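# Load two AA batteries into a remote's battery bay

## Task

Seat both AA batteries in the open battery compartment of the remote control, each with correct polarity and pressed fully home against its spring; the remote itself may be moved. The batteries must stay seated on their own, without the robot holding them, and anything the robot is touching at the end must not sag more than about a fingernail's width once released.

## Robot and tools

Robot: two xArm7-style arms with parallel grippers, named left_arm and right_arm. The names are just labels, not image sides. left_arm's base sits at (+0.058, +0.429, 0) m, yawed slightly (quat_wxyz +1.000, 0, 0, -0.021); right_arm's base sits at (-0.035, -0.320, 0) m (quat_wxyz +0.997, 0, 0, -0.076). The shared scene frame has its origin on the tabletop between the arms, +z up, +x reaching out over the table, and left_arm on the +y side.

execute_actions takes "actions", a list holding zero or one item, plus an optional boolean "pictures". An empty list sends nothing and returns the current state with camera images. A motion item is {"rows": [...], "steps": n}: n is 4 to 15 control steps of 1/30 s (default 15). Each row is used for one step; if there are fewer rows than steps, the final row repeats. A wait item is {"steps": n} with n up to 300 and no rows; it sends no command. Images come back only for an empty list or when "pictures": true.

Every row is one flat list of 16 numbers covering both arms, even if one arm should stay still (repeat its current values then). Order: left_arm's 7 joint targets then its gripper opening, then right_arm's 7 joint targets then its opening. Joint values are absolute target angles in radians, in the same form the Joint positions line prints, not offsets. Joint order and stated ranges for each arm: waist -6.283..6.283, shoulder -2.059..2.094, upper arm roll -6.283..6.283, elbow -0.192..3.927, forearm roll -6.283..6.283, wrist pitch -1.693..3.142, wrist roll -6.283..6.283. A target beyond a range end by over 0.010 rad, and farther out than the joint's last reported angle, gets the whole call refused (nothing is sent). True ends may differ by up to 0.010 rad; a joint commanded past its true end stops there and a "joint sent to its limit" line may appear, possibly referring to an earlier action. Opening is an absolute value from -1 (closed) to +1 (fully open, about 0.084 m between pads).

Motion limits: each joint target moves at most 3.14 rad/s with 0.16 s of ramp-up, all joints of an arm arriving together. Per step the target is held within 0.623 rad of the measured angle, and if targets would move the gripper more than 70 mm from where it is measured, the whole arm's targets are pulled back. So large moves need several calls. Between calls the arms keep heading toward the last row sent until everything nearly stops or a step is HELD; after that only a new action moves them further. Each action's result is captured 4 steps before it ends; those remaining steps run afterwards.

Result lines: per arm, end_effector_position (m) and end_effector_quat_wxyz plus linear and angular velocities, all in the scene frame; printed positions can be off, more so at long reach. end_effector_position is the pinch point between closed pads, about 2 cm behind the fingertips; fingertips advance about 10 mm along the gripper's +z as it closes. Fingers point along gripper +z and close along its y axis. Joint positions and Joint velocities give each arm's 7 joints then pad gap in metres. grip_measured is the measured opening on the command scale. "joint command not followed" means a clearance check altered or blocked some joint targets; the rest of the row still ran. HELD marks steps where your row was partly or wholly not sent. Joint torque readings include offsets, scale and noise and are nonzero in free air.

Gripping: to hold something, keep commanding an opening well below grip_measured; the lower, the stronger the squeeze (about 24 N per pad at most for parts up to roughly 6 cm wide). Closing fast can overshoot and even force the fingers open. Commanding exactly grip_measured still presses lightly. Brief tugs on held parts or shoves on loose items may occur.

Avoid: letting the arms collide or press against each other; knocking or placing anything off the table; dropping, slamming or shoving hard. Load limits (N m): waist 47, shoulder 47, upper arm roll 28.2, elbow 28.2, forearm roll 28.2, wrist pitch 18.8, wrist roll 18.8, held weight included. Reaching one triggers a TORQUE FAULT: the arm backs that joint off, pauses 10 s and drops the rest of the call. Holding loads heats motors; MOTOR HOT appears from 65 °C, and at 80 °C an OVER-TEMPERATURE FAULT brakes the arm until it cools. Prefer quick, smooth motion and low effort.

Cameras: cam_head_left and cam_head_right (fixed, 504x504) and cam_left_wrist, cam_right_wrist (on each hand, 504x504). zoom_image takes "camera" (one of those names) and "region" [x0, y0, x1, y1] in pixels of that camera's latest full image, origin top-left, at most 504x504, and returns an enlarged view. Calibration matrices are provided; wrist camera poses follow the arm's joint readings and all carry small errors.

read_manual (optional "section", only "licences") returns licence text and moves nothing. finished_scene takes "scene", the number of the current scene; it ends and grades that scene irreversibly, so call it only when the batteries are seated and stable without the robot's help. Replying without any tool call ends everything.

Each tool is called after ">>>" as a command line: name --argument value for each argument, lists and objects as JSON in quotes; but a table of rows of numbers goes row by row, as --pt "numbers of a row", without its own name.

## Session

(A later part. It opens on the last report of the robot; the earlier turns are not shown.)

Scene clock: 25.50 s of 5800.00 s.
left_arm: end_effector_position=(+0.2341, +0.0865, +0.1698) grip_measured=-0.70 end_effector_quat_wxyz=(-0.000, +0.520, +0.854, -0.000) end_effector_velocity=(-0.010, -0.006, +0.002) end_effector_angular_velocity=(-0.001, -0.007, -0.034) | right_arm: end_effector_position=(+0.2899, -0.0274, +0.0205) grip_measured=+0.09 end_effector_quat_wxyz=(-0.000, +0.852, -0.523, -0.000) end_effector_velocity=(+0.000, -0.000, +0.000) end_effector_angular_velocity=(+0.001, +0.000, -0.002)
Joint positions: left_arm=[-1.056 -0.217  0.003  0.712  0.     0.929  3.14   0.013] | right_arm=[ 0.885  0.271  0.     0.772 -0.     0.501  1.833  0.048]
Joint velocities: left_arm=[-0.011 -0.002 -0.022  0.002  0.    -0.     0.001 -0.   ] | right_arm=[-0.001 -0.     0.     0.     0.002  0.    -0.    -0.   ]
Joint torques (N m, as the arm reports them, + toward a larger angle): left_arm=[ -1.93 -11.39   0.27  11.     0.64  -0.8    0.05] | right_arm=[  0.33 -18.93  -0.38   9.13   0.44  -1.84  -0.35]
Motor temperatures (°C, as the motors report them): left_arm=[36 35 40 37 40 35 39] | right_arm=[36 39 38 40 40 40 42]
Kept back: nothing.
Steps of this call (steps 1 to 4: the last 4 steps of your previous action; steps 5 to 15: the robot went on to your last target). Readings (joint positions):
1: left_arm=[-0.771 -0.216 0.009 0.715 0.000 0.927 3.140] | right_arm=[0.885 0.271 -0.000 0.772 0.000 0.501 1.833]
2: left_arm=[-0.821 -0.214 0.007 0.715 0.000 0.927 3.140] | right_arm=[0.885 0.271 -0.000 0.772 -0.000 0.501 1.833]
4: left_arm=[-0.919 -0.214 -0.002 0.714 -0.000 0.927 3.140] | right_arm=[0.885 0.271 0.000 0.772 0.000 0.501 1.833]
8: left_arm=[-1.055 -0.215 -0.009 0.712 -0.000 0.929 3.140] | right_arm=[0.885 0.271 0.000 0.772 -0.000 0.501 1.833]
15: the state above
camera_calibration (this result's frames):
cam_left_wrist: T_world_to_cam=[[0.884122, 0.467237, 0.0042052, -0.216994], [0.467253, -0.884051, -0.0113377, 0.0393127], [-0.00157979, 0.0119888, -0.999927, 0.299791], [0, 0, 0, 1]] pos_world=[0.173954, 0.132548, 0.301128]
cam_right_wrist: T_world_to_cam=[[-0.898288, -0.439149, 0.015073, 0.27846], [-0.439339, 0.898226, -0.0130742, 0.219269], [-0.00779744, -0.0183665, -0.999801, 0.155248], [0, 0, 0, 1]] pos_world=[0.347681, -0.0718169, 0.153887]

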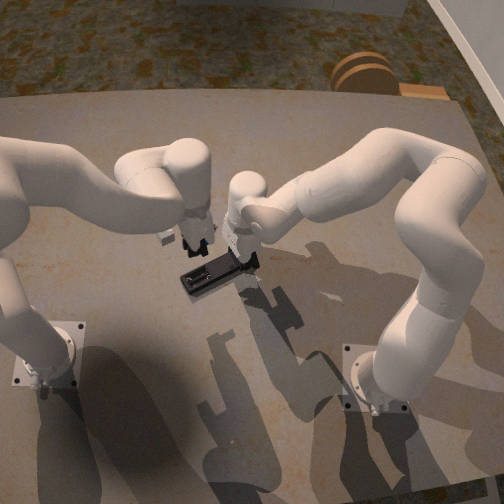

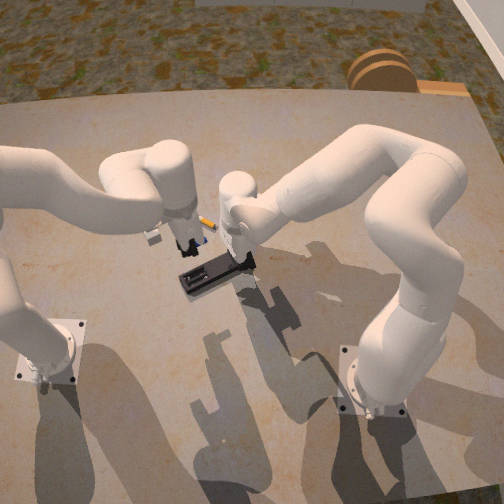

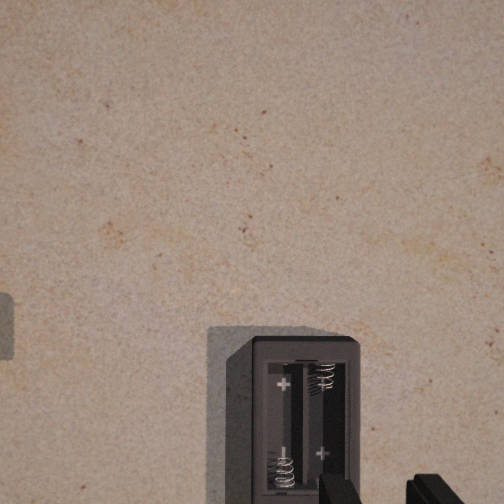

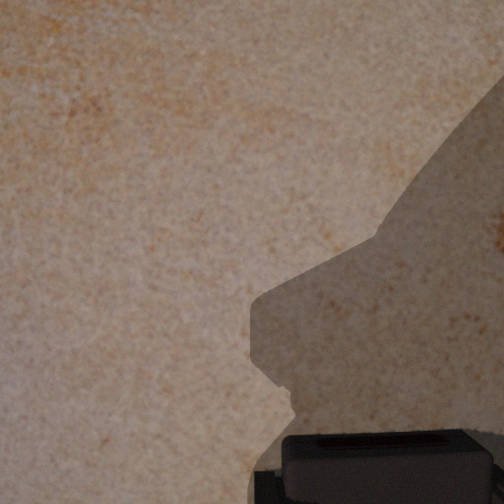

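>>> execute_actions --actions '[{"rows":[[-1.101,-0.08,0,0.712,0,0.90,3.097,-0.9, 0.885,0.2713,0,0.772,0,0.5007,1.833,-0.3],[-1.101,-0.08,0,0.712,0,0.90,3.097,-0.9, 0.885,0.2713,0,0.772,0,0.5007,1.833,-0.3],[-1.101,-0.08,0,0.712,0,0.90,3.097,-0.9, 0.885,0.2713,0,0.772,0,0.5007,1.833,-0.3],[-1.101,-0.08,0,0.712,0,0.90,3.097,-0.9, 0.885,0.2713,0,0.772,0,0.5007,1.833,-0.3],[-1.101,0.0575,0,0.7123,0,0.8748,3.097,-0.9, 0.885,0.2713,0,0.772,0,0.5007,1.833,-0.3]],"steps":15}]'

>>> execute_actions --actions '[{"steps":8}]' --pictures true

Scene clock: 29.93 s of 5800.00 s.
left_arm: end_effector_position=(+0.2045, +0.1077, +0.0657) grip_measured=-0.70 end_effector_quat_wxyz=(-0.098, +0.518, +0.847, +0.066) end_effector_velocity=(+0.015, -0.020, +0.005) end_effector_angular_velocity=(-0.045, -0.022, +0.020) | right_arm: end_effector_position=(+0.2899, -0.0274, +0.0205) grip_measured=+0.09 end_effector_quat_wxyz=(-0.000, +0.852, -0.523, -0.000) end_effector_velocity=(+0.000, -0.001, -0.000) end_effector_angular_velocity=(-0.001, +0.000, +0.001)
Joint positions: left_arm=[-1.101  0.063  0.001  0.704 -0.     0.877  3.097  0.013] | right_arm=[ 0.885  0.271 -0.     0.772  0.     0.501  1.833  0.048]
Joint velocities: left_arm=[ 0.005  0.019  0.009  0.042 -0.    -0.027 -0.005  0.   ] | right_arm=[-0.001  0.    -0.    -0.001 -0.002 -0.    -0.001 -0.   ]
Joint torques (N m, as the arm reports them, + toward a larger angle): left_arm=[ -2.81 -21.32  -0.31  12.76   0.52  -1.26   0.21] | right_arm=[  0.24 -19.15  -0.42   9.13   0.52  -1.84  -0.36]
Motor temperatures (°C, as the motors report them): left_arm=[36 35 40 37 40 35 39] | right_arm=[36 39 38 40 40 40 42]
Steps of this call (steps 1 to 15: the robot went on to your last target; steps 16 to 90: nothing new was sent; then 1.07 s passed at rest; steps 91 to 101: the first 11 steps of this action). Readings (joint positions):
91: left_arm=[-1.058 -0.217 0.000 0.712 0.000 0.929 3.140] | right_arm=[0.885 0.271 0.000 0.772 -0.000 0.501 1.833]
92: left_arm=[-1.060 -0.210 0.001 0.713 0.000 0.927 3.137] | right_arm=[0.885 0.271 -0.000 0.772 -0.000 0.501 1.833]
94: left_arm=[-1.079 -0.152 0.002 0.719 0.000 0.912 3.117] | right_arm=[0.885 0.271 -0.000 0.772 0.000 0.501 1.833]
98: left_arm=[-1.101 0.010 -0.003 0.711 -0.000 0.884 3.099] | right_arm=[0.885 0.271 -0.000 0.772 -0.000 0.501 1.833]
101: the state above

Scene clock: 30.20 s of 5800.00 s.
left_arm: end_effector_position=(+0.2070, +0.1016, +0.0709) grip_measured=-0.70 end_effector_quat_wxyz=(-0.090, +0.519, +0.848, +0.061) end_effector_velocity=(-0.005, +0.009, -0.009) end_effector_angular_velocity=(+0.027, +0.012, -0.002) | right_arm: end_effector_position=(+0.2899, -0.0274, +0.0205) grip_measured=+0.09 end_effector_quat_wxyz=(-0.000, +0.852, -0.523, -0.000) end_effector_velocity=(-0.000, -0.000, -0.000) end_effector_angular_velocity=(+0.000, +0.001, -0.001)
Joint positions: left_arm=[-1.101  0.056  0.     0.713  0.     0.875  3.097  0.013] | right_arm=[ 0.885  0.271 -0.     0.772 -0.     0.501  1.833  0.048]
Joint velocities: left_arm=[-0.002  0.013  0.    -0.014 -0.     0.003 -0.    -0.   ] | right_arm=[-0.    -0.     0.    -0.001  0.001 -0.001 -0.     0.   ]
Joint torques (N m, as the arm reports them, + toward a larger angle): left_arm=[ -1.83 -14.07   0.26   9.62   0.46  -0.54   0.05] | right_arm=[  0.35 -19.08  -0.43   9.12   0.43  -1.89  -0.34]
Motor temperatures (°C, as the motors report them): left_arm=[36 35 40 37 40 35 39] | right_arm=[36 39 38 40 40 40 42]
Kept back: nothing.
Steps of this call (steps 1 to 4: the last 4 steps of your previous action; steps 5 to 8: the robot went on to your last target). Readings (joint positions):
1: left_arm=[-1.101 0.062 0.001 0.707 -0.000 0.876 3.097] | right_arm=[0.885 0.271 -0.000 0.772 0.000 0.501 1.833]
2: left_arm=[-1.101 0.059 0.001 0.711 0.000 0.875 3.097] | right_arm=[0.885 0.271 0.000 0.772 -0.000 0.501 1.833]
4: left_arm=[-1.101 0.055 0.000 0.715 0.000 0.874 3.097] | right_arm=[0.885 0.271 0.000 0.772 -0.000 0.501 1.833]
8: the state above
camera_calibration (this result's frames):
cam_left_wrist: T_world_to_cam=[[0.887314, 0.460887, 0.0160393, -0.200535], [0.452253, -0.862834, -0.2258, 0.0804078], [-0.0902292, 0.20761, -0.974042, 0.197319], [0, 0, 0, 1]] pos_world=[0.159377, 0.120837, 0.213569]
cam_right_wrist: T_world_to_cam=[[-0.898288, -0.439149, 0.0150732, 0.27846], [-0.439338, 0.898226, -0.0130743, 0.21927], [-0.00779754, -0.0183667, -0.999801, 0.155248], [0, 0, 0, 1]] pos_world=[0.347681, -0.071817, 0.153887]

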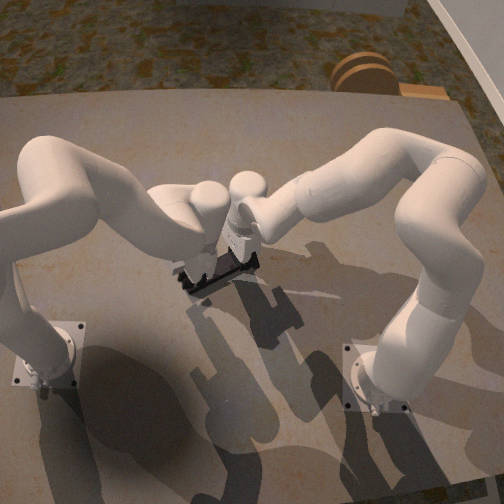

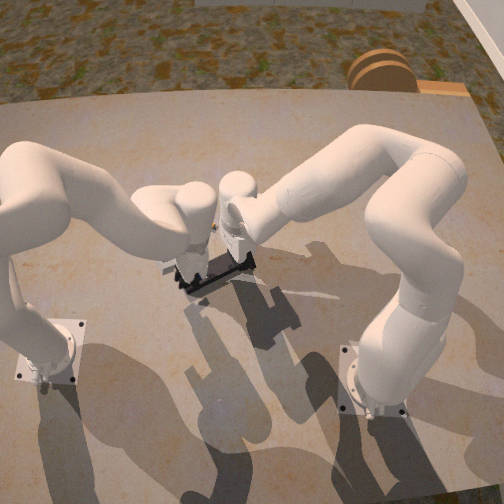

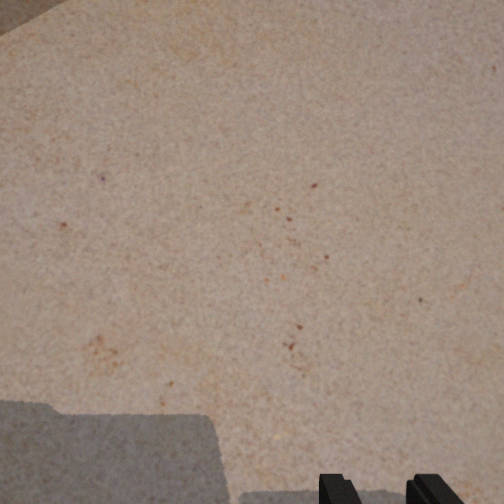

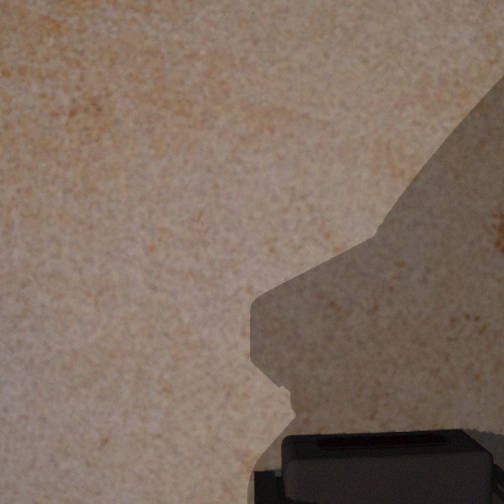

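>>> execute_actions --actions '[{"rows":[[-1.101,-0.25,0,0.65,0,0.90,3.097,-0.9, 0.885,0.2713,0,0.772,0,0.5007,1.833,-0.3],[-1.101,-0.25,0,0.65,0,0.90,3.097,-0.9, 0.885,0.2713,0,0.772,0,0.5007,1.833,-0.3],[-1.101,-0.25,0,0.65,0,0.90,3.097,-0.9, 0.885,0.24,0,0.776,0,0.536,1.833,-0.3],[-1.101,-0.25,0,0.65,0,0.90,3.097,-0.9, 0.885,0.24,0,0.776,0,0.536,1.833,-0.3],[-1.101,-0.25,0,0.65,0,0.90,3.097,-0.9, 0.885,0.20,0,0.78,0,0.58,1.833,-0.3],[-1.101,-0.25,0,0.65,0,0.90,3.097,-0.9, 0.885,0.20,0,0.78,0,0.58,1.833,-0.3],[-1.101,-0.25,0,0.65,0,0.90,3.097,-0.9, 0.885,0.145,0,0.787,0,0.642,1.833,-0.3],[-1.101,-0.25,0,0.65,0,0.90,3.097,-0.9, 0.885,0.145,0,0.787,0,0.642,1.833,-0.3],[-0.3,-0.25,0,0.65,0,0.90,1.5,-0.9, 0.885,0.145,0,0.787,0,0.642,1.833,-0.3]],"steps":15}]'

>>> execute_actions --actions '[{"rows":[[-0.3,-0.25,0,0.65,0,0.90,0,-0.9, 0.885,0.145,0,0.787,0,0.642,1.833,-0.3]],"steps":15}]'

Scene clock: 32.40 s of 5800.00 s.
left_arm: end_effector_position=(+0.2200, +0.0917, +0.1638) grip_measured=-0.70 end_effector_quat_wxyz=(+0.005, +0.499, +0.866, -0.002) end_effector_velocity=(+0.239, +0.173, -0.078) end_effector_angular_velocity=(+0.203, +0.081, +1.735) | right_arm: end_effector_position=(+0.2929, -0.0249, +0.0724) grip_measured=+0.09 end_effector_quat_wxyz=(-0.006, +0.852, -0.523, +0.002) end_effector_velocity=(+0.020, +0.016, +0.075) end_effector_angular_velocity=(+0.054, -0.059, -0.004)
Joint positions: left_arm=[-1.075 -0.253 -0.006  0.656 -0.     0.899  3.065  0.013] | right_arm=[ 0.885  0.144 -0.     0.791  0.     0.635  1.833  0.048]
Joint velocities: left_arm=[ 0.879  0.11  -0.113 -0.09  -0.003  0.019 -0.963 -0.   ] | right_arm=[-0.001 -0.145 -0.002  0.061  0.001  0.126 -0.    -0.   ]
Joint torques (N m, as the arm reports them, + toward a larger angle): left_arm=[28.3  -9.92 10.16 11.12  0.92 -1.11 -1.28] | right_arm=[ 0.7  -8.21 -0.14  5.8   0.49 -0.75 -0.36]
Motor temperatures (°C, as the motors report them): left_arm=[36 35 40 37 40 35 39] | right_arm=[36 39 38 40 40 40 42]
Steps of this call (steps 1 to 15: the robot went on to your last target; steps 16 to 55: nothing new was sent; steps 56 to 66: the first 11 steps of this action). Readings (joint positions):
56: left_arm=[-1.101 0.057 0.000 0.712 -0.000 0.875 3.097] | right_arm=[0.885 0.271 0.000 0.772 -0.000 0.501 1.833]
57: left_arm=[-1.101 0.051 0.000 0.710 -0.000 0.876 3.097] | right_arm=[0.885 0.271 0.000 0.772 -0.000 0.501 1.833]
59: left_arm=[-1.101 -0.012 0.000 0.691 -0.000 0.882 3.097] | right_arm=[0.885 0.265 0.000 0.772 0.000 0.511 1.833]
63: left_arm=[-1.101 -0.229 -0.000 0.663 0.000 0.896 3.097] | right_arm=[0.885 0.195 0.000 0.781 -0.000 0.587 1.833]
66: the state above

Scene clock: 32.90 s of 5800.00 s.
left_arm: end_effector_position=(+0.3906, +0.2657, +0.1595) grip_measured=-0.70 end_effector_quat_wxyz=(-0.001, -0.287, +0.958, +0.000) end_effector_velocity=(+0.153, +0.311, +0.005) end_effector_angular_velocity=(-0.004, -0.009, +3.988) | right_arm: end_effector_position=(+0.2898, -0.0275, +0.0698) grip_measured=+0.09 end_effector_quat_wxyz=(+0.000, +0.852, -0.523, -0.000) end_effector_velocity=(-0.000, -0.000, +0.000) end_effector_angular_velocity=(-0.001, -0.000, +0.001)
Joint positions: left_arm=[-0.415 -0.248  0.002  0.65   0.     0.9    2.104  0.013] | right_arm=[ 0.885  0.145  0.     0.787 -0.     0.642  1.833  0.048]
Joint velocities: left_arm=[ 0.924 -0.013  0.015 -0.001 -0.001  0.001 -3.049  0.   ] | right_arm=[ 0.001 -0.001 -0.    -0.001 -0.001  0.001  0.     0.   ]
Joint torques (N m, as the arm reports them, + toward a larger angle): left_arm=[ -9.18 -10.91  -1.43  10.6    0.72  -0.7    0.12] | right_arm=[  0.42 -17.95  -0.35  10.29   0.4   -1.83  -0.45]
Motor temperatures (°C, as the motors report them): left_arm=[36 35 40 37 40 35 39] | right_arm=[36 39 38 40 40 40 42]
Steps of this call (steps 1 to 4: the last 4 steps of your previous action; steps 5 to 15: the first 11 steps of this action). Readings (joint positions):
5: left_arm=[-0.835 -0.247 0.001 0.652 0.000 0.899 2.828] | right_arm=[0.885 0.146 0.000 0.785 -0.000 0.642 1.833]
6: left_arm=[-0.787 -0.246 0.000 0.651 0.000 0.899 2.778] | right_arm=[0.885 0.146 0.000 0.785 -0.000 0.642 1.833]
8: left_arm=[-0.694 -0.246 0.002 0.651 0.000 0.900 2.667] | right_arm=[0.885 0.146 0.000 0.786 -0.000 0.642 1.833]
12: left_arm=[-0.524 -0.247 0.002 0.650 0.000 0.900 2.388] | right_arm=[0.885 0.145 -0.000 0.787 -0.000 0.642 1.833]
15: the state above

>>> execute_actions --actions '[{"rows":[[-0.3,-0.25,0,0.65,0,0.90,0,-0.9, 1.0,0.108,0,0.741,0,0.633,2.043,-0.3],[-0.3,-0.25,0,0.65,0,0.90,0,-0.9, 1.0,0.108,0,0.741,0,0.633,2.043,-0.3],[-0.3,-0.25,0,0.65,0,0.90,0,-0.9, 1.0,0.108,0,0.741,0,0.633,2.043,-0.3],[-0.3,-0.25,0,0.65,0,0.90,0,-0.9, 1.2,0.044,0,0.662,0,0.618,2.409,-0.3],[-0.3,-0.25,0,0.65,0,0.90,0,-0.9, 1.2,0.044,0,0.662,0,0.618,2.409,-0.3],[-0.3,-0.25,0,0.65,0,0.90,0,-0.9, 1.2,0.044,0,0.662,0,0.618,2.409,-0.3],[-0.3,-0.25,0,0.65,0,0.90,0,-0.9, 1.4,-0.021,0,0.583,0,0.603,2.774,-0.3],[-0.3,-0.25,0,0.65,0,0.90,0,-0.9, 1.4,-0.021,0,0.583,0,0.603,2.774,-0.3],[-0.3,-0.25,0,0.65,0,0.90,0,-0.9, 1.4,-0.021,0,0.583,0,0.603,2.774,-0.3],[-0.3,-0.25,0,0.65,0,0.90,0,-0.9, 1.6,-0.085,0,0.5034,0,0.588,3.14,-0.3]],"steps":15}]'

>>> execute_actions --actions '[{"rows":[[-0.3,-0.25,0,0.65,0,0.90,0,-0.9, 1.6,-0.085,0,0.5034,0,0.588,3.14,-0.3],[-0.3,-0.25,0,0.65,0,0.90,0,-0.9, 1.6,-0.085,0,0.5034,0,0.588,3.14,-0.3],[-0.3,-0.25,0,0.65,0,0.90,0,-0.9, 1.6,-0.085,0,0.5034,0,0.588,3.14,-0.3],[-0.3,-0.25,0,0.65,0,0.90,0,-0.9, 1.6,-0.085,0,0.5034,0,0.588,3.14,-0.3],[-0.3,-0.25,0,0.65,0,0.90,0,-0.9, 1.6,-0.05,0,0.499,0,0.549,3.14,-0.3],[-0.3,-0.25,0,0.65,0,0.90,0,-0.9, 1.6,-0.05,0,0.499,0,0.549,3.14,-0.3],[-0.3,-0.25,0,0.65,0,0.90,0,-0.9, 1.6,-0.01,0,0.495,0,0.505,3.14,-0.3],[-0.3,-0.25,0,0.65,0,0.90,0,-0.9, 1.6,-0.01,0,0.495,0,0.505,3.14,-0.3],[-0.3,-0.25,0,0.65,0,0.90,0,-0.9, 1.6,0.03,0,0.49,0,0.46,3.14,-0.3],[-0.3,-0.25,0,0.65,0,0.90,0,-0.9, 1.6,0.03,0,0.49,0,0.46,3.14,-0.3],[-0.3,-0.25,0,0.65,0,0.90,0,-0.9, 1.6,0.06,0,0.487,0,0.427,3.14,-0.3],[-0.3,-0.25,0,0.65,0,0.90,0,-0.9, 1.6,0.06,0,0.487,0,0.427,3.14,-0.3],[-0.3,-0.25,0,0.65,0,0.90,0,-0.9, 1.6,0.0754,0,0.4853,0,0.41,3.14,-0.3]],"steps":15}]'

>>> execute_actions --actions '[{"steps":10}]' --pictures true

Scene clock: 33.83 s of 5800.00 s.
left_arm: end_effector_position=(+0.4071, +0.3042, +0.1602) grip_measured=-0.70 end_effector_quat_wxyz=(-0.000, +0.985, -0.171, +0.000) end_effector_velocity=(+0.000, +0.000, -0.000) end_effector_angular_velocity=(+0.001, -0.000, +0.004) | right_arm: end_effector_position=(+0.1687, +0.0290, +0.0720) grip_measured=+0.09 end_effector_quat_wxyz=(-0.000, +0.790, -0.614, -0.000) end_effector_velocity=(-0.504, +0.131, +0.005) end_effector_angular_velocity=(+0.009, -0.005, -0.504)
Joint positions: left_arm=[-0.3   -0.25  -0.     0.65   0.     0.9    0.001  0.013] | right_arm=[1.193 0.046 0.002 0.666 0.    0.619 2.363 0.048]
Joint velocities: left_arm=[-0.     0.001  0.001  0.001  0.002 -0.    -0.004  0.   ] | right_arm=[ 1.295 -0.423 -0.055 -0.514  0.002 -0.102  1.743 -0.   ]
Joint torques (N m, as the arm reports them, + toward a larger angle): left_arm=[ -1.91 -10.6    0.44  11.05   0.7   -1.02   0.15] | right_arm=[  6.83 -16.12   3.29   8.75   0.32  -1.4   -1.19]
Motor temperatures (°C, as the motors report them): left_arm=[36 35 40 37 40 35 39] | right_arm=[36 39 38 40 40 40 42]
Steps of this call (steps 1 to 4: the last 4 steps of your previous action; steps 5 to 17: the robot went on to your last target; steps 18 to 28: the first 11 steps of this action). Readings (joint positions):
18: left_arm=[-0.301 -0.250 -0.000 0.650 -0.000 0.900 0.230] | right_arm=[0.885 0.145 -0.000 0.787 -0.000 0.642 1.834]
19: left_arm=[-0.301 -0.250 -0.000 0.650 -0.000 0.900 0.146] | right_arm=[0.889 0.144 -0.001 0.785 0.000 0.641 1.843]
21: left_arm=[-0.300 -0.250 -0.000 0.650 -0.000 0.900 0.040] | right_arm=[0.924 0.132 -0.007 0.771 0.000 0.638 1.914]
25: left_arm=[-0.300 -0.250 -0.000 0.650 0.000 0.900 0.002] | right_arm=[1.073 0.085 0.002 0.713 -0.000 0.627 2.169]
28: the state above

Scene clock: 34.33 s of 5800.00 s.
left_arm: end_effector_position=(+0.4071, +0.3043, +0.1602) grip_measured=-0.70 end_effector_quat_wxyz=(-0.000, +0.985, -0.170, +0.000) end_effector_velocity=(-0.000, +0.000, -0.000) end_effector_angular_velocity=(-0.000, +0.001, +0.002) | right_arm: end_effector_position=(+0.0099, +0.0355, +0.0389) grip_measured=+0.09 end_effector_quat_wxyz=(+0.001, +0.662, -0.749, +0.001) end_effector_velocity=(+0.013, -0.034, -0.196) end_effector_angular_velocity=(-0.080, +0.009, -0.078)
Joint positions: left_arm=[-0.3   -0.25  -0.     0.65  -0.     0.9    0.     0.013] | right_arm=[ 1.598  0.015 -0.002  0.492  0.     0.479  3.138  0.048]
Joint velocities: left_arm=[ 0.001  0.001  0.    -0.    -0.001 -0.    -0.     0.   ] | right_arm=[-0.017  0.593 -0.031 -0.097  0.002 -0.61   0.028 -0.   ]
Joint torques (N m, as the arm reports them, + toward a larger angle): left_arm=[ -1.57 -10.69   0.54  11.03   0.64  -0.98   0.16] | right_arm=[  1.21 -16.69   0.77   9.94   0.28  -2.02  -0.18]
Motor temperatures (°C, as the motors report them): left_arm=[36 35 40 38 40 35 39] | right_arm=[36 39 38 40 40 40 42]
Steps of this call (steps 1 to 4: the last 4 steps of your previous action; steps 5 to 15: the first 11 steps of this action). Readings (joint positions):
5: left_arm=[-0.300 -0.250 -0.000 0.650 0.000 0.900 0.000] | right_arm=[1.394 -0.018 0.003 0.586 -0.000 0.604 2.696]
6: left_arm=[-0.300 -0.250 -0.000 0.650 0.000 0.900 0.000] | right_arm=[1.432 -0.031 0.002 0.571 0.000 0.601 2.778]
8: left_arm=[-0.300 -0.250 -0.000 0.650 0.000 0.900 0.000] | right_arm=[1.509 -0.056 0.001 0.540 0.000 0.595 2.943]
12: left_arm=[-0.300 -0.250 -0.000 0.650 0.000 0.900 0.000] | right_arm=[1.596 -0.051 0.003 0.502 -0.000 0.548 3.125]
15: the state above

Scene clock: 34.67 s of 5800.00 s.
left_arm: end_effector_position=(+0.4071, +0.3043, +0.1602) grip_measured=-0.70 end_effector_quat_wxyz=(-0.000, +0.985, -0.170, +0.000) end_effector_velocity=(-0.000, -0.000, -0.000) end_effector_angular_velocity=(-0.001, +0.001, +0.000) | right_arm: end_effector_position=(+0.0091, +0.0359, +0.0210) grip_measured=+0.09 end_effector_quat_wxyz=(-0.001, +0.663, -0.749, -0.001) end_effector_velocity=(-0.003, -0.001, -0.000) end_effector_angular_velocity=(-0.001, -0.000, +0.007)
Joint positions: left_arm=[-0.3   -0.25  -0.     0.65   0.     0.9    0.     0.013] | right_arm=[ 1.599  0.075 -0.     0.486  0.     0.41   3.14   0.048]
Joint velocities: left_arm=[-0.     0.    -0.    -0.    -0.001 -0.     0.     0.   ] | right_arm=[ 0.005 -0.002  0.003 -0.004 -0.001 -0.001  0.002 -0.   ]
Joint torques (N m, as the arm reports them, + toward a larger angle): left_arm=[ -1.76 -10.58   0.52  10.95   0.7   -0.89   0.17] | right_arm=[  0.52 -14.33  -0.39   8.21   0.41  -1.78  -0.3 ]
Motor temperatures (°C, as the motors report them): left_arm=[36 35 40 38 40 35 39] | right_arm=[36 39 38 40 40 40 42]
Kept back: nothing.
Steps of this call (steps 1 to 4: the last 4 steps of your previous action; steps 5 to 10: the robot went on to your last target). Readings (joint positions):
1: left_arm=[-0.300 -0.250 -0.000 0.650 -0.000 0.900 0.000] | right_arm=[1.598 0.034 -0.002 0.489 0.000 0.458 3.139]
2: left_arm=[-0.300 -0.250 -0.000 0.650 -0.000 0.900 0.000] | right_arm=[1.598 0.051 -0.002 0.487 0.000 0.441 3.139]
4: left_arm=[-0.300 -0.250 -0.000 0.650 0.000 0.900 0.000] | right_arm=[1.598 0.072 -0.002 0.485 0.000 0.418 3.139]
8: left_arm=[-0.300 -0.250 -0.000 0.650 -0.000 0.900 0.000] | right_arm=[1.599 0.075 -0.001 0.486 0.000 0.410 3.140]
10: the state above
camera_calibration (this result's frames):
cam_left_wrist: T_world_to_cam=[[-0.327058, -0.944992, 0.00470205, 0.451006], [-0.944964, 0.326995, -0.0108033, 0.357252], [0.00867146, -0.00797657, -0.999931, 0.289755], [0, 0, 0, 1]] pos_world=[0.482583, 0.311689, 0.291473]
cam_right_wrist: T_world_to_cam=[[-0.990377, 0.137574, 0.0150751, 0.0341409], [0.137409, 0.990448, -0.0115015, 0.0304598], [-0.0165134, -0.00931936, -0.99982, 0.154524], [0, 0, 0, 1]] pos_world=[0.0321786, -0.0334257, 0.154332]

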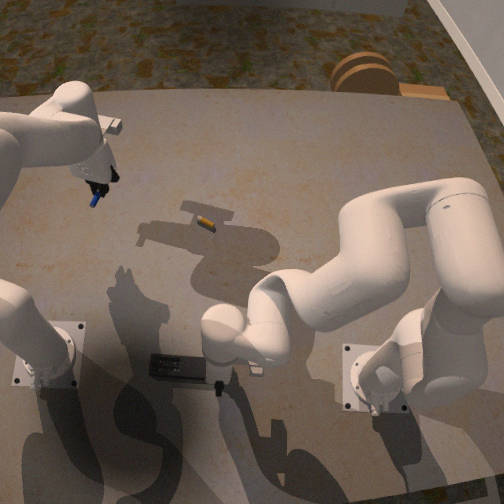

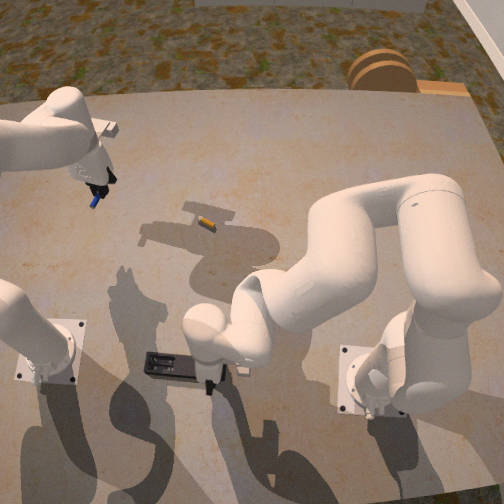

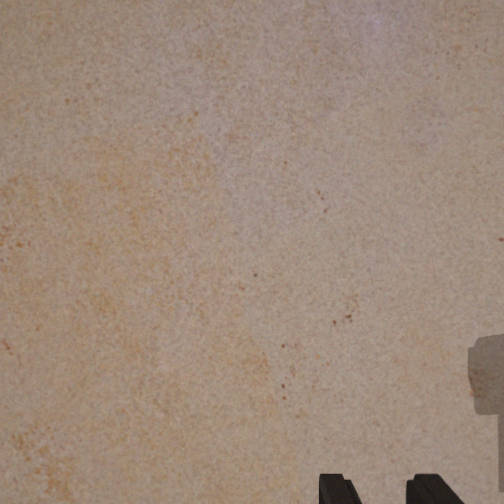

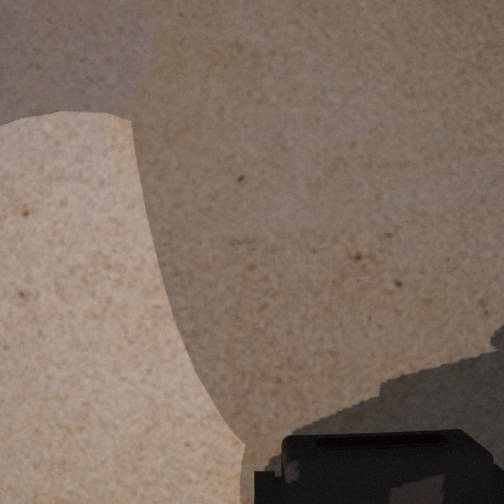

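>>> execute_actions --actions '[{"rows":[[-0.3,-0.046,0,0.547,0,0.5935,0,-0.9, 1.6,0.0754,0,0.4853,0,0.41,3.14,0.0],[-0.3,-0.046,0,0.547,0,0.5935,0,-0.9, 1.6,0.0754,0,0.4853,0,0.41,3.14,0.15],[-0.3,-0.046,0,0.547,0,0.5935,0,-0.9, 1.6,0.0754,0,0.4853,0,0.41,3.14,0.4],[-0.3,-0.046,0,0.547,0,0.5935,0,-0.9, 1.6,0.0754,0,0.4853,0,0.41,3.14,0.7],[-0.3,-0.046,0,0.547,0,0.5935,0,-0.9, 1.6,0.0754,0,0.4853,0,0.41,3.14,0.7],[-0.3,-0.046,0,0.547,0,0.5935,0,-0.9, 1.6,0.0754,0,0.4853,0,0.41,3.14,0.7],[-0.3,0.02,0,0.539,0,0.519,0,-0.9, 1.6,-0.085,0,0.5034,0,0.588,3.14,0.7],[-0.3,0.02,0,0.539,0,0.519,0,-0.9, 1.6,-0.085,0,0.5034,0,0.588,3.14,0.7],[-0.3,0.06,0,0.534,0,0.474,0,-0.9, 1.6,-0.085,0,0.5034,0,0.588,3.14,0.7],[-0.3,0.06,0,0.534,0,0.474,0,-0.9, 1.6,-0.085,0,0.5034,0,0.588,3.14,0.7],[-0.3,0.085,0,0.531,0,0.446,0,-0.9, 1.6,-0.085,0,0.5034,0,0.588,3.14,0.7],[-0.3,0.085,0,0.531,0,0.446,0,-0.9, 1.6,-0.085,0,0.5034,0,0.588,3.14,0.7],[-0.3,0.096,0,0.530,0,0.434,0,-0.9, 1.6,-0.085,0,0.5034,0,0.588,3.14,0.7]],"steps":15}]'

>>> execute_actions --actions '[{"rows":[[-0.3,0.096,0,0.530,0,0.434,0,-0.9, 1.6,-0.2327,0,0.2094,0,0.142,3.14,0.7],[-0.3,0.096,0,0.530,0,0.434,0,-0.9, 1.6,-0.2327,0,0.2094,0,0.142,3.14,0.7],[-0.3,0.096,0,0.530,0,0.434,0,-0.9, 1.6,-0.2327,0,0.2094,0,0.142,3.14,0.7],[-0.3,0.096,0,0.530,0,0.434,0,-0.9, 1.6,-0.2327,0,0.2094,0,0.142,3.14,0.7],[-0.3,0.096,0,0.530,0,0.434,0,-0.7, 1.6,-0.2327,0,0.2094,0,0.142,3.14,0.7],[-0.3,0.096,0,0.530,0,0.434,0,-0.62, 1.6,-0.2327,0,0.2094,0,0.142,3.14,0.7],[-0.3,0.096,0,0.530,0,0.434,0,-0.5, 1.6,-0.2327,0,0.2094,0,0.142,3.14,0.7],[-0.3,0.096,0,0.530,0,0.434,0,-0.2, 1.6,-0.2327,0,0.2094,0,0.142,3.14,0.7],[-0.3,0.096,0,0.530,0,0.434,0,0.1, 1.6,-0.2327,0,0.2094,0,0.142,3.14,0.7],[-0.3,0.096,0,0.530,0,0.434,0,0.1, 1.6,-0.2327,0,0.2094,0,0.142,3.14,0.7],[-0.3,0.096,0,0.530,0,0.434,0,0.1, 1.6,-0.2327,0,0.2094,0,0.142,3.14,0.7],[-0.3,-0.046,0,0.547,0,0.5935,0,0.1, 1.6,-0.2327,0,0.2094,0,0.142,3.14,0.7]],"steps":15}]'

>>> execute_actions --actions '[{"rows":[[-0.3,-0.046,0,0.547,0,0.5935,0,0.1, 1.6,-0.15,0,0.21,0,0.06,3.14,0.7],[-0.3,-0.046,0,0.547,0,0.5935,0,0.1, 1.6,-0.15,0,0.21,0,0.06,3.14,0.7],[-0.3,-0.046,0,0.547,0,0.5935,0,0.1, 1.6,-0.15,0,0.21,0,0.06,3.14,0.7],[-0.3,-0.046,0,0.547,0,0.5935,0,0.1, 1.6,-0.07,0,0.211,0,-0.019,3.14,0.7],[-0.3,-0.046,0,0.547,0,0.5935,1.5,0.1, 1.6,-0.07,0,0.211,0,-0.019,3.14,0.7],[-0.3,-0.046,0,0.547,0,0.5935,1.5,0.1, 1.6,-0.07,0,0.211,0,-0.019,3.14,0.7],[-0.3,-0.046,0,0.547,0,0.5935,3.1416,0.1, 1.6,-0.025,0,0.2115,0,-0.064,3.14,0.7],[-0.3,-0.046,0,0.547,0,0.5935,3.1416,0.1, 1.6,-0.025,0,0.2115,0,-0.064,3.14,0.7],[-0.3,-0.046,0,0.547,0,0.5935,3.1416,0.1, 1.6,0.0031,0,0.2116,0,-0.0915,3.14,0.7]],"steps":15}]'

>>> execute_actions --actions '[{"steps":30}]' --pictures true

Scene clock: 36.57 s of 5800.00 s.
left_arm: end_effector_position=(+0.4045, +0.3053, +0.0403) grip_measured=-0.70 end_effector_quat_wxyz=(-0.001, +0.985, -0.170, -0.005) end_effector_velocity=(+0.010, -0.004, -0.216) end_effector_angular_velocity=(-0.015, -0.040, -0.000) | right_arm: end_effector_position=(+0.0084, +0.0340, +0.0520) grip_measured=+0.70 end_effector_quat_wxyz=(+0.002, +0.663, -0.749, +0.002) end_effector_velocity=(+0.015, +0.094, +0.418) end_effector_angular_velocity=(+0.317, -0.039, -0.010)
Joint positions: left_arm=[-0.3    0.041  0.     0.534 -0.     0.503 -0.     0.013] | right_arm=[ 1.6   -0.031  0.     0.495 -0.     0.531  3.14   0.073]
Joint velocities: left_arm=[-0.     0.691 -0.    -0.066 -0.001 -0.799  0.001 -0.   ] | right_arm=[-0.003 -1.2   -0.006  0.231  0.     1.111 -0.     0.   ]
Joint torques (N m, as the arm reports them, + toward a larger angle): left_arm=[ -1.9  -18.96   0.05   9.85   0.81  -1.12   0.12] | right_arm=[ 0.4  -5.71 -0.6   8.8   0.48 -2.65 -0.33]
Motor temperatures (°C, as the motors report them): left_arm=[36 35 40 38 40 35 39] | right_arm=[36 39 38 40 40 40 42]
Steps of this call (steps 1 to 30: the robot went on to your last target; steps 31 to 46: nothing new was sent; steps 47 to 57: the first 11 steps of this action). Readings (joint positions):
47: left_arm=[-0.300 -0.250 -0.000 0.650 -0.000 0.899 -0.000] | right_arm=[1.600 0.075 -0.000 0.485 0.000 0.410 3.140]
48: left_arm=[-0.300 -0.246 -0.000 0.648 0.000 0.890 -0.000] | right_arm=[1.600 0.075 -0.000 0.485 -0.000 0.410 3.140]
50: left_arm=[-0.300 -0.204 -0.000 0.631 0.000 0.818 -0.000] | right_arm=[1.600 0.075 -0.000 0.486 0.000 0.410 3.140]
54: left_arm=[-0.300 -0.050 0.000 0.550 -0.000 0.613 -0.000] | right_arm=[1.600 0.069 0.000 0.486 0.000 0.420 3.140]
57: the state above

Scene clock: 37.07 s of 5800.00 s.
left_arm: end_effector_position=(+0.4073, +0.3042, +0.0244) grip_measured=+0.06 end_effector_quat_wxyz=(+0.000, +0.985, -0.170, +0.001) end_effector_velocity=(-0.003, +0.001, -0.003) end_effector_angular_velocity=(+0.003, +0.008, +0.002) | right_arm: end_effector_position=(+0.0070, +0.0218, +0.0679) grip_measured=+0.70 end_effector_quat_wxyz=(-0.108, +0.656, -0.741, -0.095) end_effector_velocity=(+0.003, +0.033, +0.030) end_effector_angular_velocity=(+0.202, -0.026, +0.003)
Joint positions: left_arm=[-0.3    0.095 -0.     0.53   0.     0.434 -0.     0.047] | right_arm=[ 1.6   -0.231 -0.     0.209 -0.     0.15   3.14   0.073]
Joint velocities: left_arm=[ 0.     0.005  0.    -0.004  0.    -0.    -0.002  0.169] | right_arm=[ 0.001 -0.045  0.002 -0.039 -0.001 -0.197 -0.     0.   ]
Joint torques (N m, as the arm reports them, + toward a larger angle): left_arm=[ -1.83 -13.15   0.23   8.2    0.78  -1.05   0.11] | right_arm=[ 0.51 -8.13 -0.15 11.12  0.48 -2.04 -0.35]
Motor temperatures (°C, as the motors report them): left_arm=[36 35 40 38 40 35 39] | right_arm=[36 39 38 40 40 40 42]
Steps of this call (steps 1 to 4: the last 4 steps of your previous action; steps 5 to 15: the first 11 steps of this action). Readings (joint positions):
5: left_arm=[-0.300 0.095 0.000 0.530 -0.000 0.437 -0.000] | right_arm=[1.600 -0.087 -0.000 0.504 0.000 0.586 3.140]
6: left_arm=[-0.300 0.095 -0.000 0.531 0.000 0.435 -0.000] | right_arm=[1.600 -0.088 0.000 0.497 -0.000 0.577 3.140]
8: left_arm=[-0.300 0.094 -0.000 0.532 0.000 0.434 0.000] | right_arm=[1.600 -0.109 0.000 0.453 -0.000 0.507 3.140]
12: left_arm=[-0.300 0.094 -0.000 0.531 0.000 0.434 0.000] | right_arm=[1.600 -0.206 -0.000 0.258 -0.000 0.225 3.140]
15: the state above

Scene clock: 37.57 s of 5800.00 s.
left_arm: end_effector_position=(+0.4061, +0.3047, +0.0690) grip_measured=+0.09 end_effector_quat_wxyz=(-0.000, +0.944, -0.329, -0.001) end_effector_velocity=(+0.010, -0.005, +0.009) end_effector_angular_velocity=(-0.018, -0.023, -2.967) | right_arm: end_effector_position=(+0.0072, +0.0238, +0.0245) grip_measured=+0.70 end_effector_quat_wxyz=(-0.111, +0.656, -0.741, -0.098) end_effector_velocity=(-0.003, -0.020, -0.076) end_effector_angular_velocity=(-0.048, +0.006, +0.002)
Joint positions: left_arm=[-0.3   -0.045  0.     0.546 -0.     0.594  0.329  0.048] | right_arm=[ 1.6   -0.007  0.     0.211  0.    -0.079  3.14   0.073]
Joint velocities: left_arm=[-0.001 -0.008 -0.002  0.017 -0.001 -0.003  2.964  0.   ] | right_arm=[-0.     0.339  0.001 -0.006 -0.    -0.296 -0.001 -0.   ]
Joint torques (N m, as the arm reports them, + toward a larger angle): left_arm=[ -2.   -12.31   0.19   9.38   0.74  -0.97   0.31] | right_arm=[  0.17 -18.66  -0.42   7.1    0.41  -1.94  -0.33]
Motor temperatures (°C, as the motors report them): left_arm=[36 35 40 38 40 35 39] | right_arm=[36 39 38 40 40 40 42]
Steps of this call (steps 1 to 4: the last 4 steps of your previous action; steps 5 to 15: the first 11 steps of this action). Readings (joint positions):
5: left_arm=[-0.300 -0.003 0.000 0.539 -0.000 0.549 -0.000] | right_arm=[1.600 -0.232 0.000 0.212 0.000 0.142 3.140]
6: left_arm=[-0.300 -0.032 -0.000 0.547 0.000 0.573 -0.000] | right_arm=[1.600 -0.224 -0.000 0.212 -0.000 0.132 3.140]
8: left_arm=[-0.300 -0.051 -0.000 0.554 0.000 0.588 0.000] | right_arm=[1.600 -0.175 -0.000 0.213 0.000 0.083 3.140]
12: left_arm=[-0.300 -0.045 0.000 0.545 -0.000 0.594 0.081] | right_arm=[1.600 -0.062 0.000 0.210 -0.000 -0.023 3.140]
15: the state above

Scene clock: 38.57 s of 5800.00 s.
left_arm: end_effector_position=(+0.4068, +0.3044, +0.0699) grip_measured=+0.09 end_effector_quat_wxyz=(-0.000, +0.167, +0.986, +0.000) end_effector_velocity=(+0.001, -0.000, +0.000) end_effector_angular_velocity=(-0.001, -0.001, -0.157) | right_arm: end_effector_position=(+0.0073, +0.0244, +0.0230) grip_measured=+0.70 end_effector_quat_wxyz=(-0.112, +0.655, -0.740, -0.099) end_effector_velocity=(-0.000, +0.000, +0.000) end_effector_angular_velocity=(+0.000, +0.000, +0.000)
Joint positions: left_arm=[-0.3   -0.046  0.     0.547  0.     0.593  3.135  0.048] | right_arm=[ 1.6    0.003 -0.     0.212 -0.    -0.091  3.14   0.073]
Joint velocities: left_arm=[-0.001 -0.    -0.     0.001 -0.    -0.     0.156 -0.   ] | right_arm=[ 0. -0.  0.  0.  0. -0.  0. -0.]
Joint torques (N m, as the arm reports them, + toward a larger angle): left_arm=[ -1.97 -12.4    0.3    9.28   0.74  -0.92  -0.22] | right_arm=[  0.36 -11.24  -0.18   6.51   0.43  -2.34  -0.33]
Motor temperatures (°C, as the motors report them): left_arm=[36 35 40 38 40 35 39] | right_arm=[36 39 38 40 40 40 42]
Kept back: nothing.
Steps of this call (steps 1 to 4: the last 4 steps of your previous action; steps 5 to 30: the robot went on to your last target). Readings (joint positions):
1: left_arm=[-0.300 -0.045 0.000 0.546 -0.000 0.593 0.431] | right_arm=[1.600 0.001 0.000 0.211 -0.000 -0.085 3.140]
2: left_arm=[-0.300 -0.045 -0.000 0.547 0.000 0.593 0.534] | right_arm=[1.600 0.003 0.000 0.211 -0.000 -0.089 3.140]
4: left_arm=[-0.300 -0.045 -0.000 0.547 0.000 0.593 0.742] | right_arm=[1.600 0.003 -0.000 0.212 0.000 -0.091 3.140]
8: left_arm=[-0.300 -0.046 -0.000 0.547 0.000 0.593 1.160] | right_arm=[1.600 0.002 -0.000 0.212 0.000 -0.091 3.140]
30: the state above
camera_calibration (this result's frames):
cam_left_wrist: T_world_to_cam=[[0.320509, 0.947234, 0.00472115, -0.387977], [0.947201, -0.320441, -0.0112965, -0.216709], [-0.00918759, 0.00809251, -0.999925, 0.201806], [0, 0, 0, 1]] pos_world=[0.331471, 0.29643, 0.201175]
cam_right_wrist: T_world_to_cam=[[-0.991102, 0.131808, 0.018541, 0.0339974], [0.131642, 0.950048, 0.282982, 0.0363297], [0.0196844, 0.282905, -0.958946, 0.148036], [0, 0, 0, 1]] pos_world=[0.0259984, -0.0808761, 0.131047]

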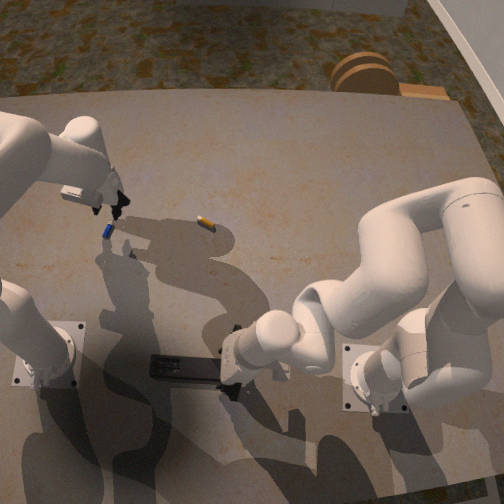

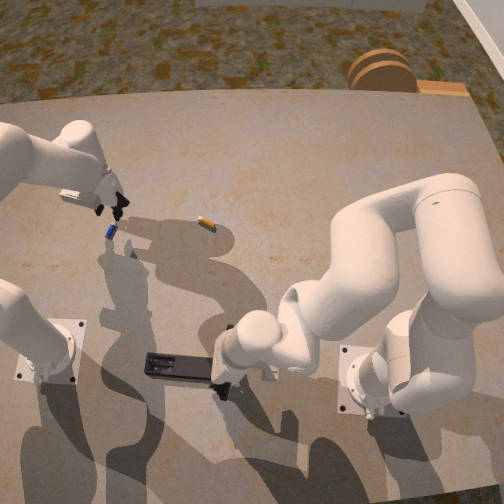

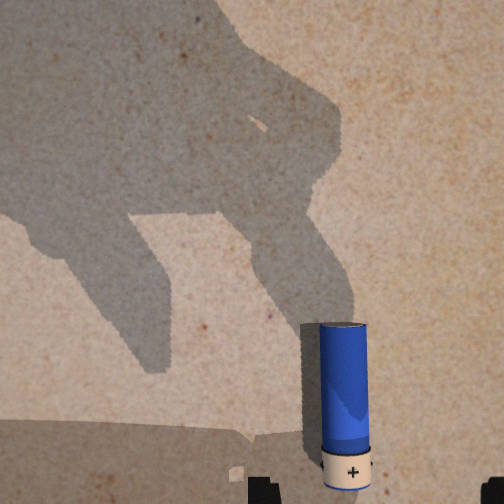

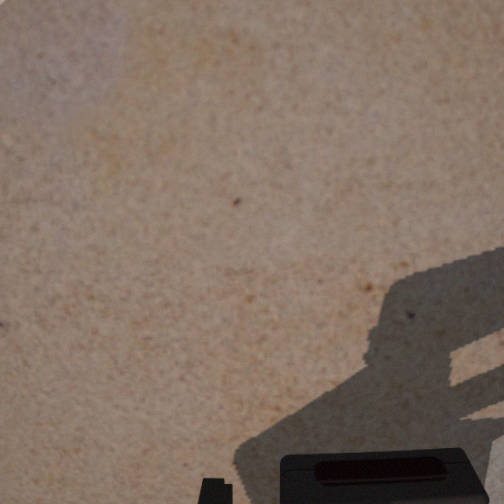

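>>> execute_actions --actions '[{"rows":[[-0.306,0.02,0,0.546,0,0.526,3.105,0.1, 1.6,0.0031,0,0.2116,0,-0.0915,3.14,0.5],[-0.306,0.02,0,0.546,0,0.526,3.105,0.1, 1.6,0.0031,0,0.2116,0,-0.0915,3.14,0.4],[-0.306,0.06,0,0.546,0,0.486,3.105,0.1, 1.6,0.0031,0,0.2116,0,-0.0915,3.14,0.35],[-0.306,0.06,0,0.546,0,0.486,3.105,0.1, 1.6,0.0031,0,0.2116,0,-0.0915,3.14,0.3],[-0.306,0.09,0,0.5455,0,0.4555,3.105,0.1, 1.6,0.0031,0,0.2116,0,-0.0915,3.14,0.25],[-0.306,0.09,0,0.5455,0,0.4555,3.105,0.1, 1.6,0.0031,0,0.2116,0,-0.0915,3.14,0.2],[-0.306,0.1053,0,0.5453,0,0.44,3.105,0.1, 1.6,0.0031,0,0.2116,0,-0.0915,3.14,0.15],[-0.306,0.1053,0,0.5453,0,0.44,3.105,0.1, 1.6,0.0031,0,0.2116,0,-0.0915,3.14,0.1],[-0.306,0.1053,0,0.5453,0,0.44,3.105,0.1, 1.6,0.0031,0,0.2116,0,-0.0915,3.14,0.0],[-0.306,0.1053,0,0.5453,0,0.44,3.105,0.1, 1.6,0.0031,0,0.2116,0,-0.0915,3.14,-0.3]],"steps":15}]'

>>> execute_actions --actions '[{"rows":[[-0.306,0.1053,0,0.5453,0,0.44,3.105,-0.1, 1.6,0.0031,0,0.2116,0,-0.0915,3.14,-0.3],[-0.306,0.1053,0,0.5453,0,0.44,3.105,-0.25, 1.6,0.0031,0,0.2116,0,-0.0915,3.14,-0.3],[-0.306,0.1053,0,0.5453,0,0.44,3.105,-0.4, 1.6,0.0031,0,0.2116,0,-0.0915,3.14,-0.3],[-0.306,0.1053,0,0.5453,0,0.44,3.105,-0.5, 1.6,0.0031,0,0.2116,0,-0.0915,3.14,-0.3],[-0.306,0.1053,0,0.5453,0,0.44,3.105,-0.55, 1.6,0.0031,0,0.2116,0,-0.0915,3.14,-0.3],[-0.306,0.1053,0,0.5453,0,0.44,3.105,-0.6, 1.6,0.0031,0,0.2116,0,-0.0915,3.14,-0.3],[-0.306,0.1053,0,0.5453,0,0.44,3.105,-0.65, 1.6,0.0031,0,0.2116,0,-0.0915,3.14,-0.3],[-0.306,0.1053,0,0.5453,0,0.44,3.105,-0.7, 1.6,0.0031,0,0.2116,0,-0.0915,3.14,-0.3],[-0.306,0.1053,0,0.5453,0,0.44,3.105,-0.75, 1.6,0.0031,0,0.2116,0,-0.0915,3.14,-0.3],[-0.306,0.1053,0,0.5453,0,0.44,3.105,-0.9, 1.6,0.0031,0,0.2116,0,-0.0915,3.14,-0.3]],"steps":15}]'

Scene clock: 52.23 s of 5800.00 s.
left_arm: end_effector_position=(+0.4089, +0.3014, +0.0235) grip_measured=+0.09 end_effector_quat_wxyz=(-0.002, +0.155, +0.988, +0.000) end_effector_velocity=(+0.030, -0.012, +0.019) end_effector_angular_velocity=(-0.032, -0.086, -0.002) | right_arm: end_effector_position=(+0.0073, +0.0245, +0.0231) grip_measured=+0.09 end_effector_quat_wxyz=(-0.112, +0.655, -0.740, -0.099) end_effector_velocity=(-0.000, -0.000, +0.000) end_effector_angular_velocity=(-0.000, -0.000, +0.001)
Joint positions: left_arm=[-0.306  0.106  0.     0.544 -0.     0.442  3.105  0.048] | right_arm=[ 1.6    0.003  0.     0.212 -0.    -0.092  3.14   0.048]
Joint velocities: left_arm=[-0.002 -0.017 -0.002  0.034 -0.001 -0.041  0.     0.   ] | right_arm=[ 0.001 -0.    -0.    -0.     0.     0.    -0.     0.   ]
Joint torques (N m, as the arm reports them, + toward a larger angle): left_arm=[ -1.87 -14.68   0.24   8.47   0.54  -0.66   0.06] | right_arm=[  0.36 -11.18  -0.35   6.38   0.49  -2.23  -0.35]
Motor temperatures (°C, as the motors report them): left_arm=[36 35 39 37 40 35 39] | right_arm=[36 39 38 40 40 40 42]
Steps of this call (steps 1 to 15: the robot went on to your last target; steps 16 to 90: nothing new was sent; then 10.30 s passed at rest; steps 91 to 101: the first 11 steps of this action). Readings (joint positions):
91: left_arm=[-0.300 -0.046 0.000 0.547 -0.000 0.593 3.141] | right_arm=[1.600 0.003 0.000 0.212 -0.000 -0.092 3.140]
92: left_arm=[-0.301 -0.039 0.000 0.548 -0.000 0.583 3.136] | right_arm=[1.600 0.003 -0.000 0.212 0.000 -0.092 3.140]
94: left_arm=[-0.304 0.008 0.000 0.550 0.000 0.533 3.114] | right_arm=[1.600 0.003 0.000 0.212 -0.000 -0.091 3.140]
98: left_arm=[-0.306 0.095 -0.000 0.542 -0.000 0.456 3.105] | right_arm=[1.600 0.003 -0.000 0.212 -0.000 -0.091 3.140]
101: the state above

Scene clock: 52.73 s of 5800.00 s.
left_arm: end_effector_position=(+0.4104, +0.3007, +0.0246) grip_measured=-0.70 end_effector_quat_wxyz=(+0.000, +0.155, +0.988, -0.000) end_effector_velocity=(-0.001, -0.001, -0.001) end_effector_angular_velocity=(+0.000, +0.002, -0.000) | right_arm: end_effector_position=(+0.0073, +0.0245, +0.0230) grip_measured=+0.09 end_effector_quat_wxyz=(-0.112, +0.655, -0.740, -0.099) end_effector_velocity=(-0.000, +0.000, +0.000) end_effector_angular_velocity=(+0.000, -0.001, +0.003)
Joint positions: left_arm=[-0.306  0.105  0.     0.545  0.     0.44   3.105  0.013] | right_arm=[ 1.6    0.003  0.     0.212 -0.    -0.092  3.14   0.048]
Joint velocities: left_arm=[-0.002  0.001 -0.    -0.001 -0.001  0.    -0.001 -0.   ] | right_arm=[ 0.001  0.     0.     0.001 -0.001 -0.    -0.001  0.   ]
Joint torques (N m, as the arm reports them, + toward a larger angle): left_arm=[ -1.95 -13.18   0.34   8.07   0.41  -0.85   0.14] | right_arm=[  0.34 -11.16  -0.24   6.2    0.42  -2.1   -0.36]
Motor temperatures (°C, as the motors report them): left_arm=[36 35 39 37 40 35 39] | right_arm=[36 39 38 40 40 40 42]
Steps of this call (steps 1 to 4: the last 4 steps of your previous action; steps 5 to 15: the first 11 steps of this action). Readings (joint positions):
5: left_arm=[-0.306 0.104 -0.000 0.546 0.000 0.440 3.105] | right_arm=[1.600 0.003 0.000 0.212 -0.000 -0.092 3.140]
6: left_arm=[-0.306 0.104 -0.000 0.546 0.000 0.440 3.105] | right_arm=[1.600 0.003 0.000 0.212 -0.000 -0.092 3.140]
8: left_arm=[-0.306 0.105 -0.000 0.545 0.000 0.440 3.105] | right_arm=[1.600 0.003 0.000 0.212 -0.000 -0.092 3.140]
12: left_arm=[-0.306 0.105 0.000 0.545 0.000 0.440 3.105] | right_arm=[1.600 0.003 0.000 0.212 -0.000 -0.092 3.140]
15: the state above


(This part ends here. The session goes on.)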